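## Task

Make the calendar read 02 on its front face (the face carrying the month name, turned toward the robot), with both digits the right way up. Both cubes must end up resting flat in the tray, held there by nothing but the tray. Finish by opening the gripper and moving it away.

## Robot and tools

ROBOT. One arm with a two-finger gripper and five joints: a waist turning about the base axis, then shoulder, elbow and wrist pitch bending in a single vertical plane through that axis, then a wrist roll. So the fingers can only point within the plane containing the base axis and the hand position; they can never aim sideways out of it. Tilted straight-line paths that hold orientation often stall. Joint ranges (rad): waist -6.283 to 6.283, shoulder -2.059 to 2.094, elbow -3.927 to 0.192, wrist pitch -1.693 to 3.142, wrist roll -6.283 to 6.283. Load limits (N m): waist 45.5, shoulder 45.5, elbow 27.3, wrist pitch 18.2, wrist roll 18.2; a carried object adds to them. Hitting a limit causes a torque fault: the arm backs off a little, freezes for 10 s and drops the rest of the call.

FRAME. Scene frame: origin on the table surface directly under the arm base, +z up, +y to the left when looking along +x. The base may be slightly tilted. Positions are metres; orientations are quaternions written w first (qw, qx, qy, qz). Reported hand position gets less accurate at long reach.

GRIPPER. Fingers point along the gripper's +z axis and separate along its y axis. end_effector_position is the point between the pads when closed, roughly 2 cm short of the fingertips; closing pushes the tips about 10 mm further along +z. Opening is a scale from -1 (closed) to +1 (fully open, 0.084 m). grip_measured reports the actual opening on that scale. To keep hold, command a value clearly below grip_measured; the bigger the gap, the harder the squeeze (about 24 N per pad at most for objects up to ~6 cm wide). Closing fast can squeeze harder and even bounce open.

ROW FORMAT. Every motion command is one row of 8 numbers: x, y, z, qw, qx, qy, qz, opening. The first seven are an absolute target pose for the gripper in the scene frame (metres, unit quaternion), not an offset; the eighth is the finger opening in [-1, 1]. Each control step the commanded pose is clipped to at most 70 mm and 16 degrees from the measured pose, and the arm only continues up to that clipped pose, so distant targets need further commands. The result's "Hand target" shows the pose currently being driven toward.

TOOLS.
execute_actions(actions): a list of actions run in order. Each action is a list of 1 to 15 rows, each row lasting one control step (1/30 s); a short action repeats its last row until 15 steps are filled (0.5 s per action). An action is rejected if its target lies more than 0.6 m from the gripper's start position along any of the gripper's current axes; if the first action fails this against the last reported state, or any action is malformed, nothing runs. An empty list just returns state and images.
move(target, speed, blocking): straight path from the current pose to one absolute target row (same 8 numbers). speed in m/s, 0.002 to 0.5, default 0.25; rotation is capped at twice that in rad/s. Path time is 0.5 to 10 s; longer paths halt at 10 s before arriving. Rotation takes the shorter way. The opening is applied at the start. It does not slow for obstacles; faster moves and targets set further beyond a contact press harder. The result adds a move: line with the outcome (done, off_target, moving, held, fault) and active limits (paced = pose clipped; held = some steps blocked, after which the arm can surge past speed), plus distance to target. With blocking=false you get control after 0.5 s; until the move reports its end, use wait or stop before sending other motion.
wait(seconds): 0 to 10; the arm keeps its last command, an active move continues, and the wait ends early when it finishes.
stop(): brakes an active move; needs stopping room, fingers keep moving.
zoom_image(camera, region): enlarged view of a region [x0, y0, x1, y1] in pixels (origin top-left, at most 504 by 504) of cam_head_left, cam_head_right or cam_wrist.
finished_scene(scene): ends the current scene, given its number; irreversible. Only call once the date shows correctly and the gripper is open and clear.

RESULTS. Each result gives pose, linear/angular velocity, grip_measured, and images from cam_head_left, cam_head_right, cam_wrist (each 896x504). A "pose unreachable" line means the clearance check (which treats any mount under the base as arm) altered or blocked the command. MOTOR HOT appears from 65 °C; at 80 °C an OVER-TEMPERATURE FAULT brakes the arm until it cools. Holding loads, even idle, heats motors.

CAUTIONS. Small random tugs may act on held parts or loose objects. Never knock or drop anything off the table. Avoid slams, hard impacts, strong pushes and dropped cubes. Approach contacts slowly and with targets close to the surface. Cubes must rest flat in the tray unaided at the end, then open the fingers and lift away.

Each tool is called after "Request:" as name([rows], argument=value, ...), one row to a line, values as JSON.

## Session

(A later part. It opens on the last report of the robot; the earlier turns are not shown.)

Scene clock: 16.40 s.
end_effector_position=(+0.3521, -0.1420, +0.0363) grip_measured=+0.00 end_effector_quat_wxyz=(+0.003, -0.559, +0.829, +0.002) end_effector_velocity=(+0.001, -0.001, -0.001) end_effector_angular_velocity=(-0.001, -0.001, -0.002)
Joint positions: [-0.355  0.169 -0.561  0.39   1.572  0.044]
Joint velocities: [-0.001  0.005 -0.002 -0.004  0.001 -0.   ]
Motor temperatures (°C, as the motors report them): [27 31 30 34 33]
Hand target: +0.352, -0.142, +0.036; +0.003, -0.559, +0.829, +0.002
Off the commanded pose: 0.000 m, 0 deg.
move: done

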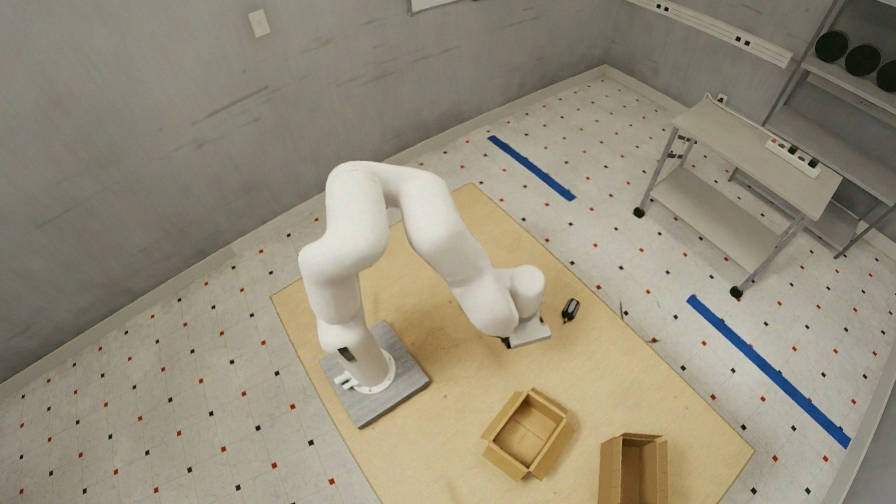

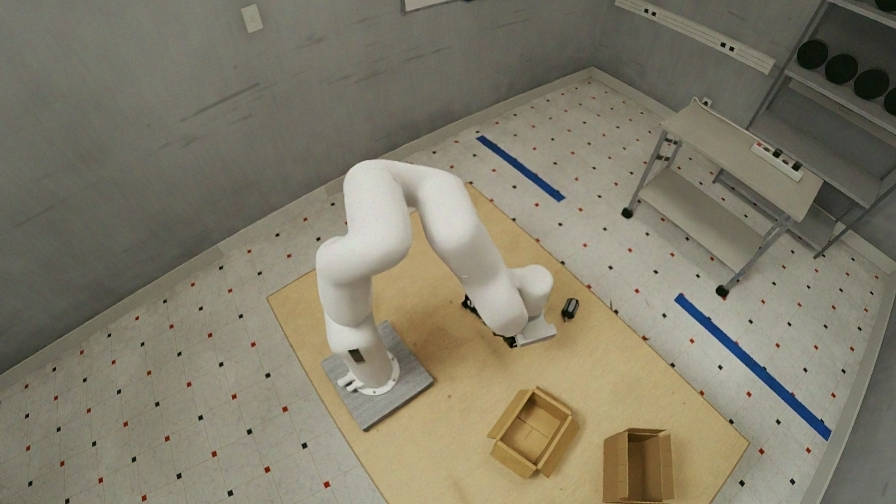

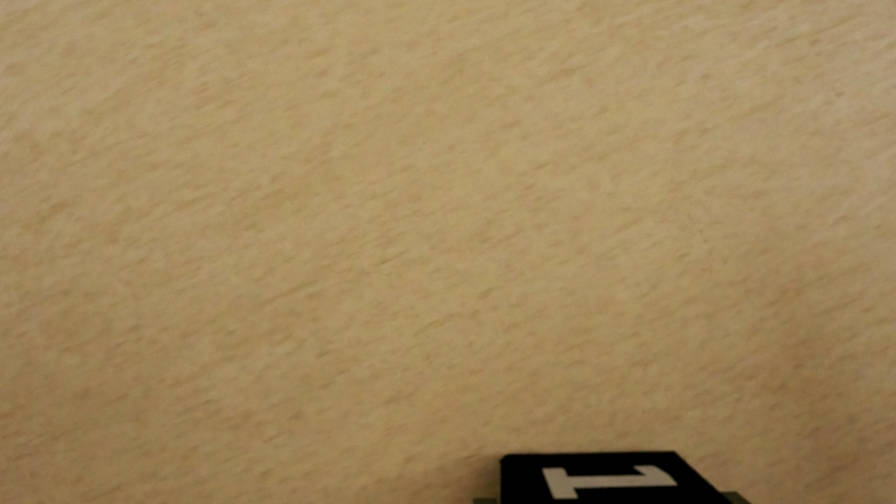

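Request:
move(target=[0.352,-0.142,0.033,0,0.559,-0.829,0,-0.4], speed=0.02)

Request:
move(target=[0.352,-0.142,0.033,0,0.559,-0.829,0,1])

Request:
move(target=[0.352,-0.142,0.1,0,0.559,-0.829,0,1])

Request:
move(target=[0.352,-0.142,0.1,0,0.982,-0.191,0,1], speed=0.5)

Request:
move(target=[0.3465,-0.14,0.09,0.073,0.907,-0.176,0.376,1])

Request:
move(target=[0.3465,-0.14,0.028,0.073,0.907,-0.176,0.376,1], speed=0.06)

Scene clock: 17.37 s.
end_effector_position=(+0.3532, -0.1425, +0.0344) grip_measured=+0.00 end_effector_quat_wxyz=(+0.004, -0.559, +0.829, +0.001) end_effector_velocity=(-0.001, +0.000, -0.004) end_effector_angular_velocity=(+0.001, +0.003, -0.000)
Joint positions: [-0.356  0.177 -0.563  0.38   1.572  0.044]
Joint velocities: [-0.001  0.011  0.001 -0.01  -0.001  0.001]
Motor temperatures (°C, as the motors report them): [27 31 30 34 33]
Hand target: +0.352, -0.142, +0.033; +0.003, -0.559, +0.829, +0.002
Off the commanded pose: 0.002 m, 1 deg.
move: done

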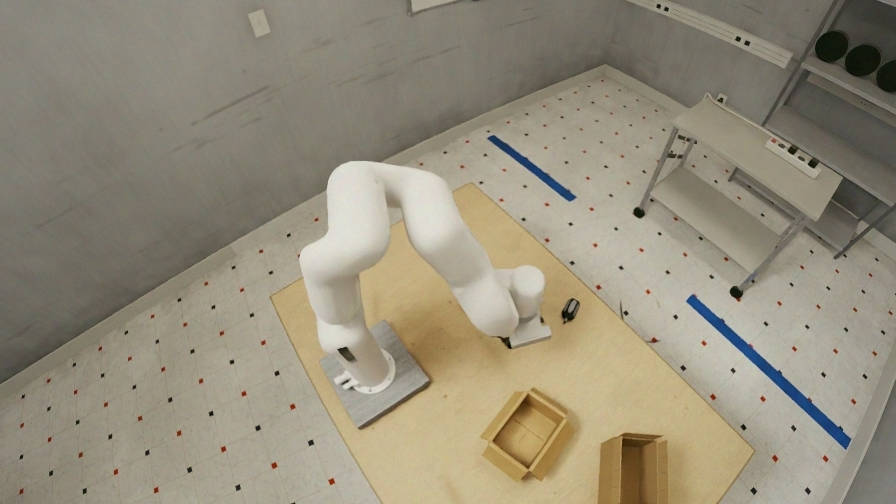

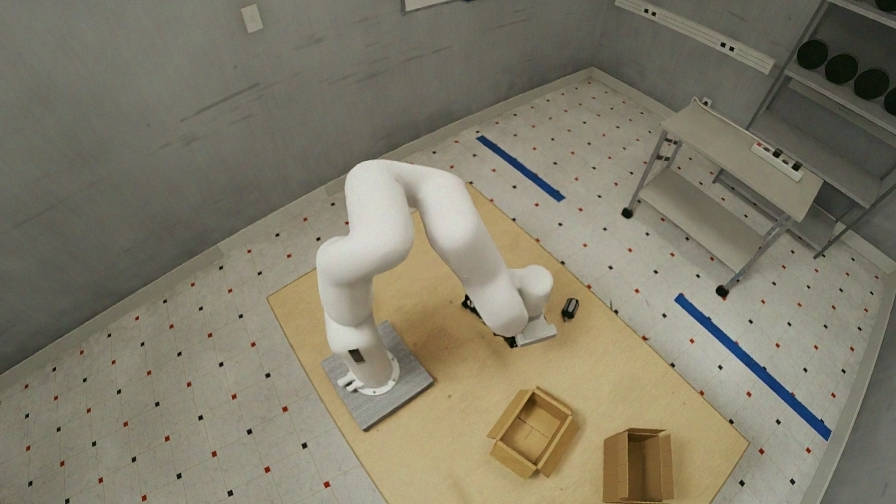

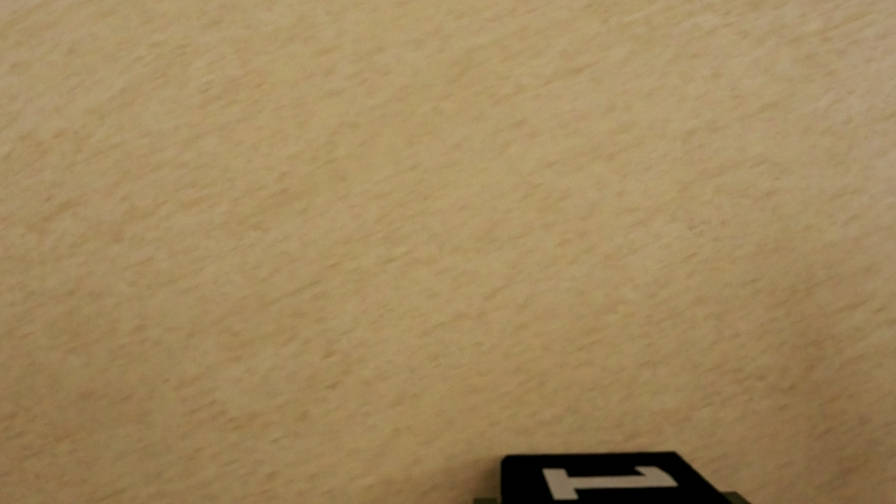

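Scene clock: 18.07 s.
end_effector_position=(+0.3520, -0.1420, +0.0330) grip_measured=+1.00 end_effector_quat_wxyz=(+0.003, -0.559, +0.829, +0.002) end_effector_velocity=(+0.000, +0.000, +0.000) end_effector_angular_velocity=(-0.000, -0.000, +0.001)
Joint positions: [-0.356  0.18  -0.561  0.379  1.572  0.084]
Joint velocities: [ 0.001 -0.001  0.     0.    -0.    -0.   ]
Motor temperatures (°C, as the motors report them): [27 31 30 34 33]
Hand target: +0.352, -0.142, +0.033; +0.003, -0.559, +0.829, +0.002
Off the commanded pose: 0.000 m, 0 deg.
move: done

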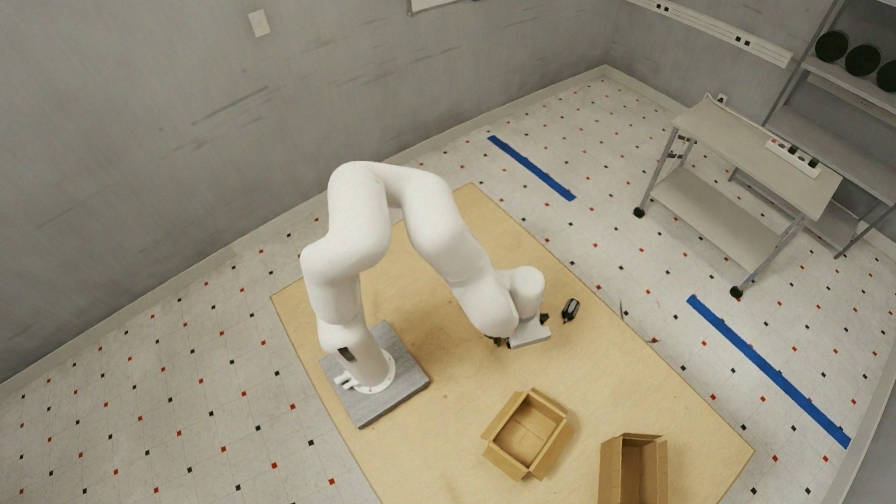

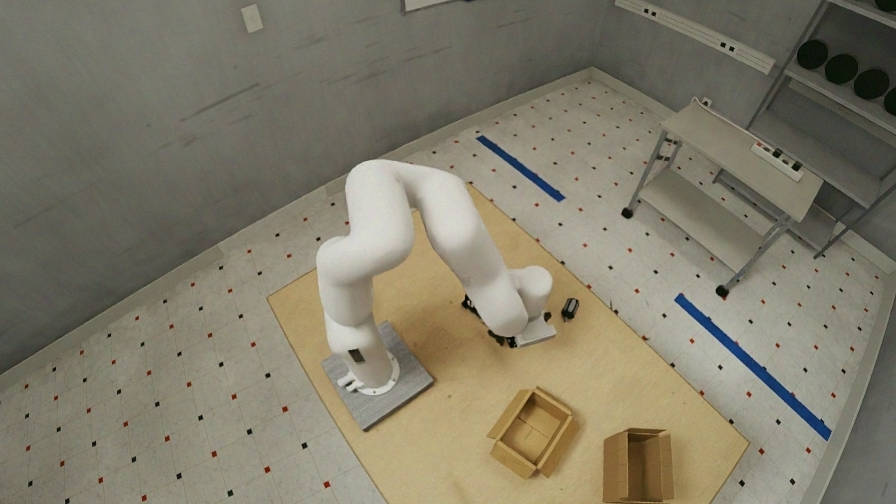

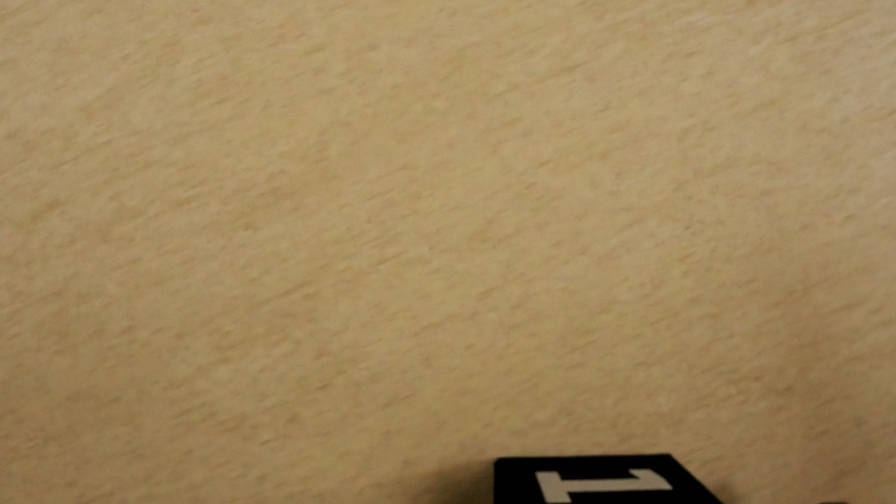

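Scene clock: 18.93 s.
end_effector_position=(+0.3517, -0.1419, +0.0994) grip_measured=+1.00 end_effector_quat_wxyz=(+0.003, -0.559, +0.829, +0.003) end_effector_velocity=(+0.001, -0.001, +0.003) end_effector_angular_velocity=(-0.002, -0.004, +0.001)
Joint positions: [-0.354 -0.03  -0.572  0.601  1.573  0.084]
Joint velocities: [-0.    -0.007 -0.003  0.006 -0.001 -0.   ]
Motor temperatures (°C, as the motors report them): [27 31 30 34 33]
Hand target: +0.352, -0.142, +0.100; +0.003, -0.559, +0.829, +0.002
Off the commanded pose: 0.001 m, 0 deg.
move: done

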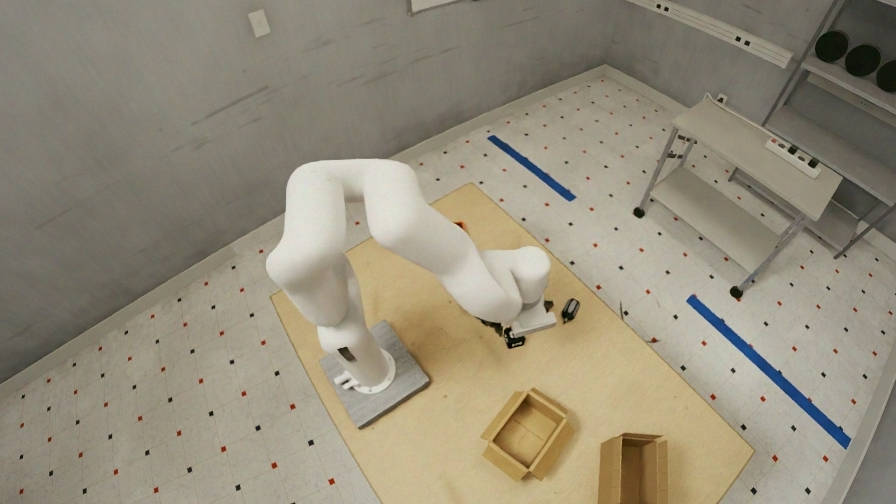

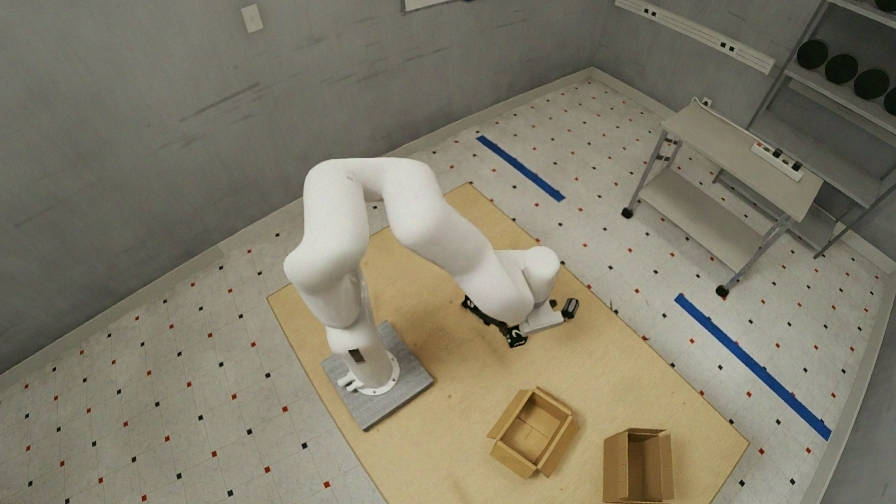

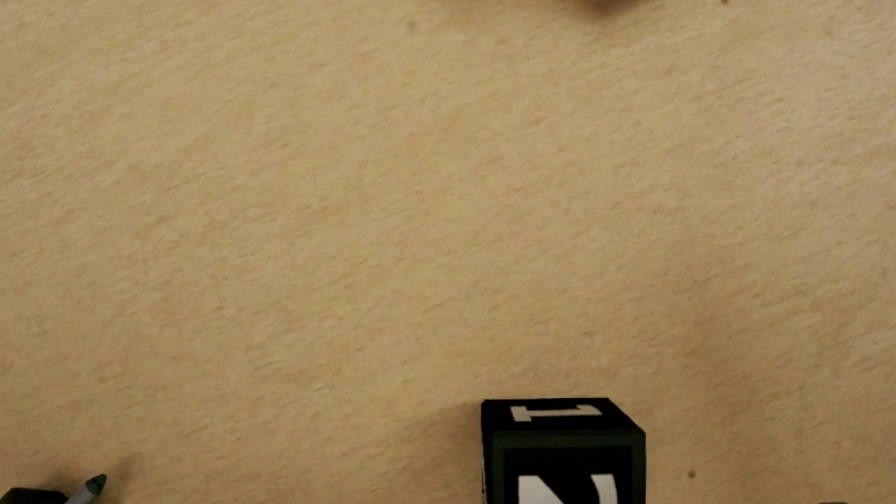

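Scene clock: 21.10 s.
end_effector_position=(+0.3520, -0.1420, +0.1000) grip_measured=+1.00 end_effector_quat_wxyz=(-0.004, +0.982, -0.191, +0.001) end_effector_velocity=(-0.000, -0.000, +0.000) end_effector_angular_velocity=(+0.000, +0.001, +0.007)
Joint positions: [-0.354 -0.032 -0.573  0.602  0.003  0.084]
Joint velocities: [-0.001 -0.    -0.     0.001 -0.008  0.   ]
Motor temperatures (°C, as the motors report them): [27 31 30 34 33]
Hand target: +0.352, -0.142, +0.100; -0.004, +0.982, -0.191, +0.001
Off the commanded pose: 0.000 m, 0 deg.
move: done

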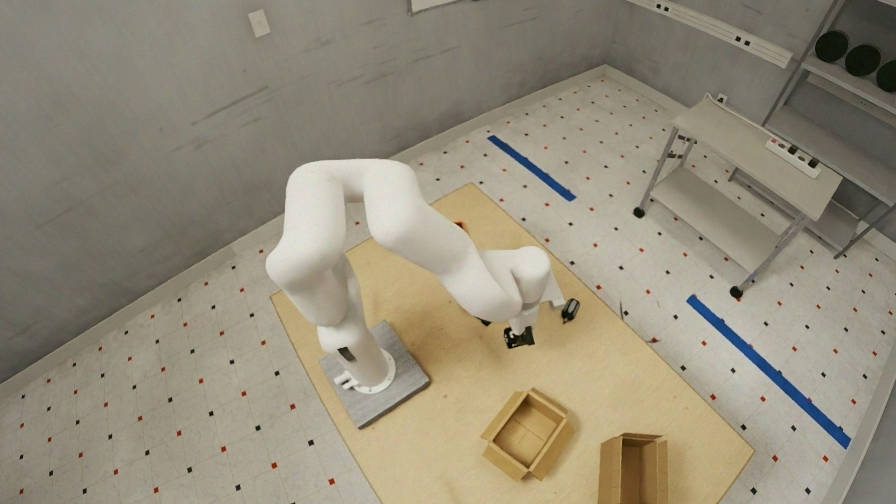

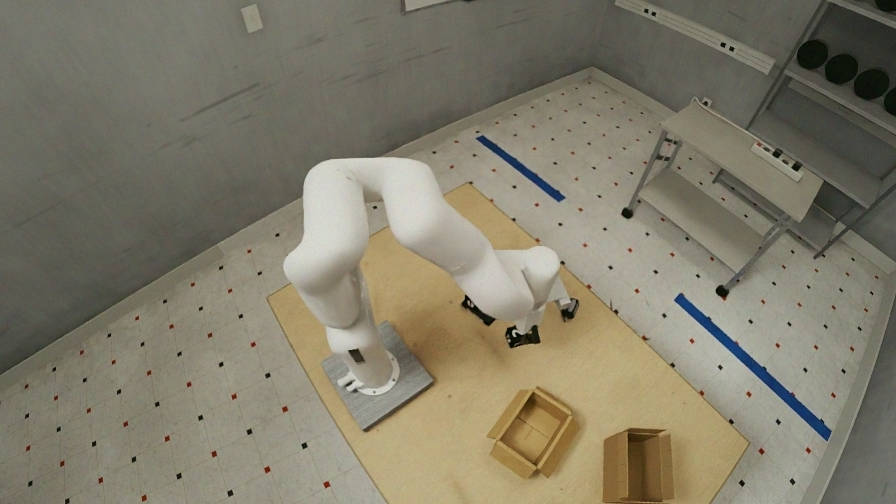

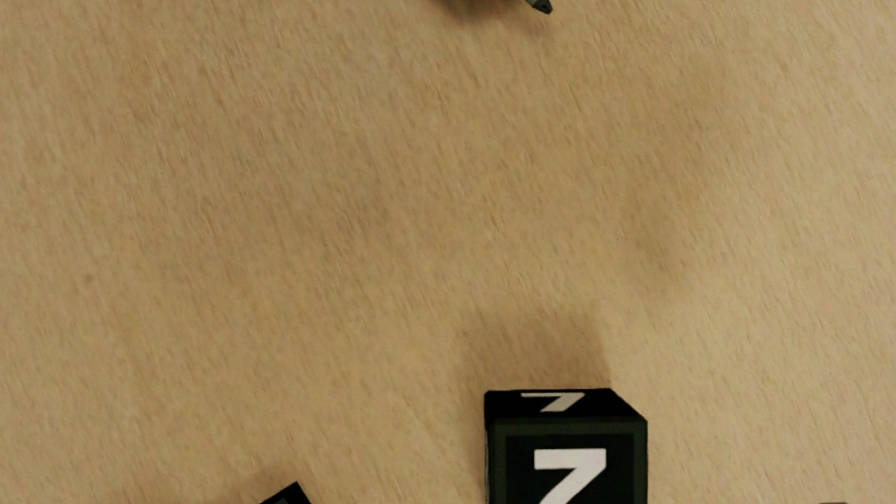

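Scene clock: 23.23 s.
end_effector_position=(+0.3469, -0.1403, +0.0900) grip_measured=+1.00 end_effector_quat_wxyz=(+0.070, +0.907, -0.175, +0.376) end_effector_velocity=(-0.000, +0.000, -0.000) end_effector_angular_velocity=(-0.004, -0.008, +0.001)
Joint positions: [-0.355  0.26  -0.087 -0.961 -0.007  0.084]
Joint velocities: [-0.     0.017 -0.001 -0.025 -0.002  0.   ]
Motor temperatures (°C, as the motors report them): [27 31 30 34 33]
Hand target: +0.347, -0.140, +0.090; +0.070, +0.907, -0.175, +0.376
Off the commanded pose: 0.001 m, 0 deg.
move: done

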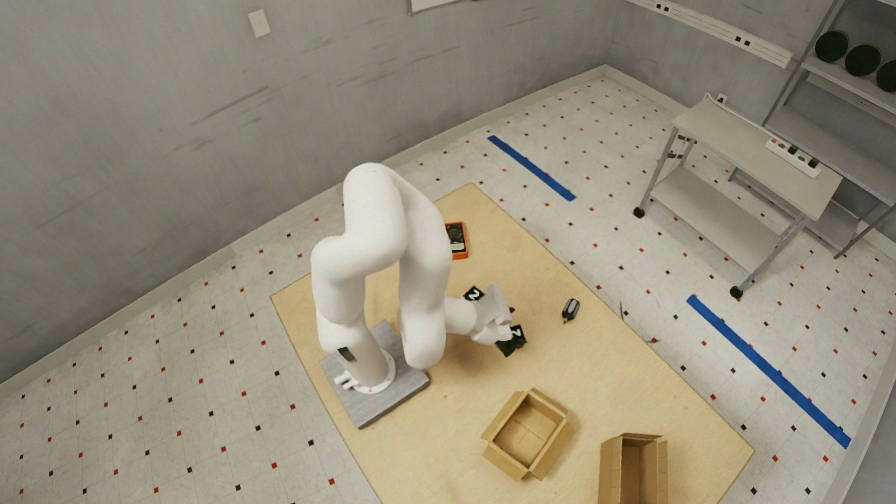

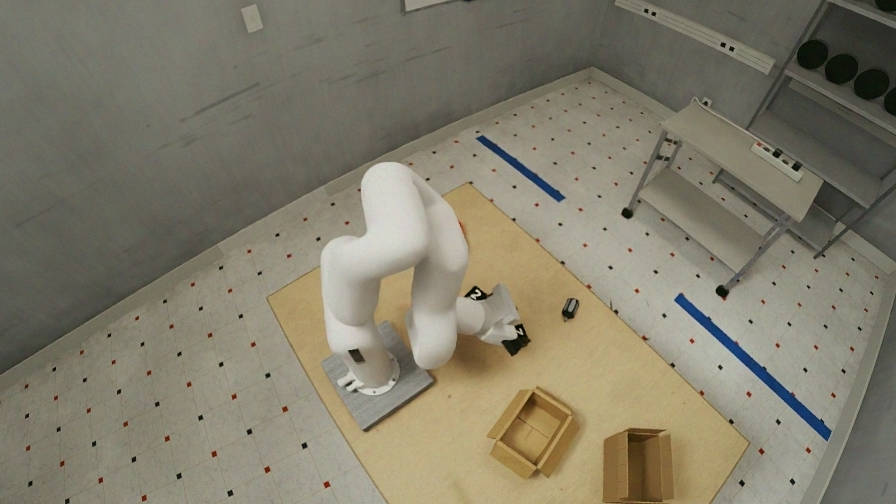

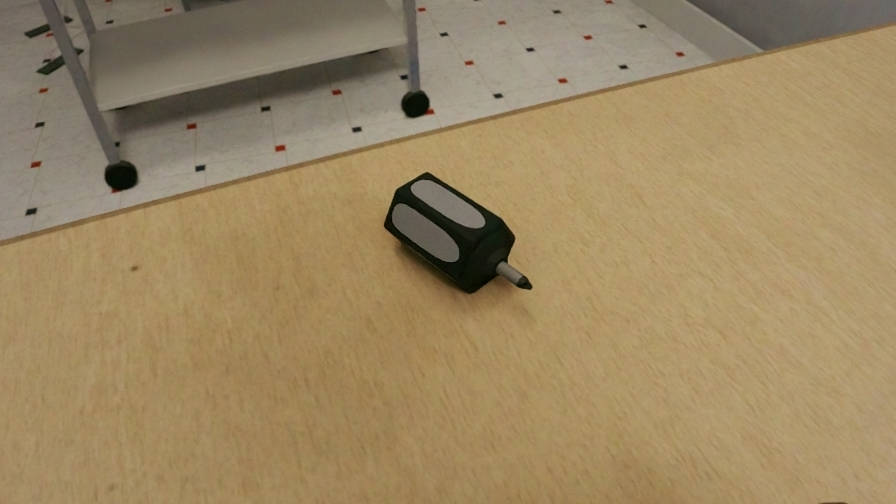

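Scene clock: 24.60 s.
end_effector_position=(+0.3465, -0.1402, +0.0284) grip_measured=+1.00 end_effector_quat_wxyz=(+0.071, +0.907, -0.175, +0.376) end_effector_velocity=(+0.000, +0.000, -0.001) end_effector_angular_velocity=(-0.001, -0.003, +0.001)
Joint positions: [-0.357  0.661 -0.223 -1.226 -0.007  0.084]
Joint velocities: [ 0.     0.011 -0.005 -0.01  -0.     0.   ]
Motor temperatures (°C, as the motors report them): [27 31 30 34 33]
Hand target: +0.346, -0.140, +0.028; +0.071, +0.907, -0.175, +0.376
Off the commanded pose: 0.000 m, 0 deg.
move: done

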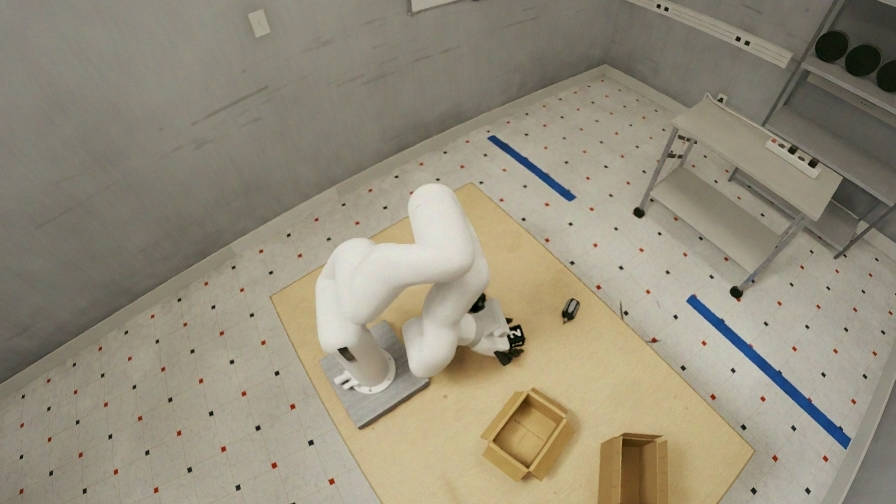

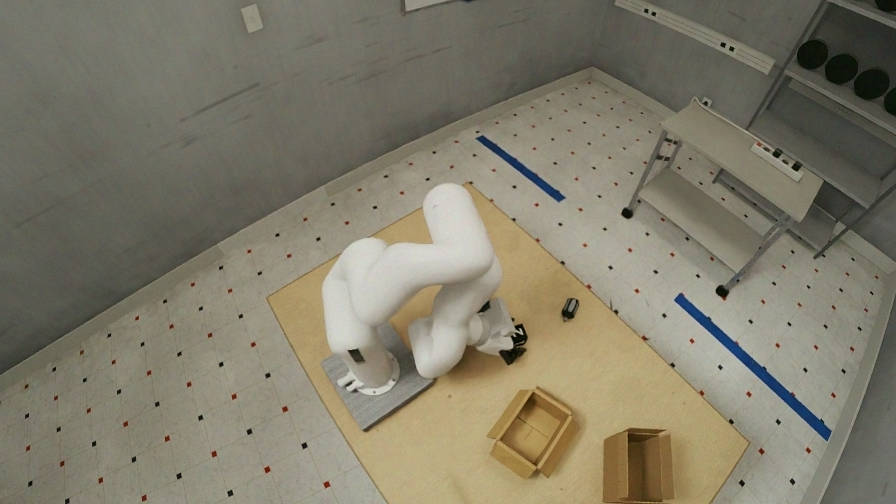

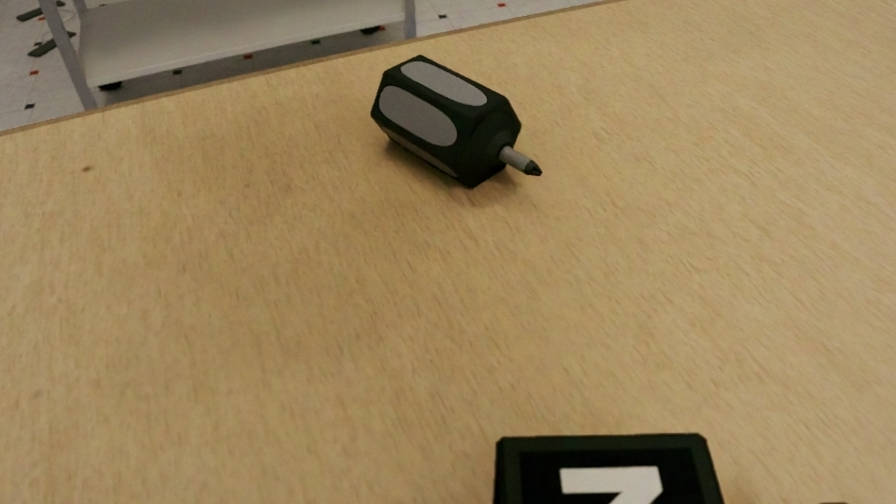

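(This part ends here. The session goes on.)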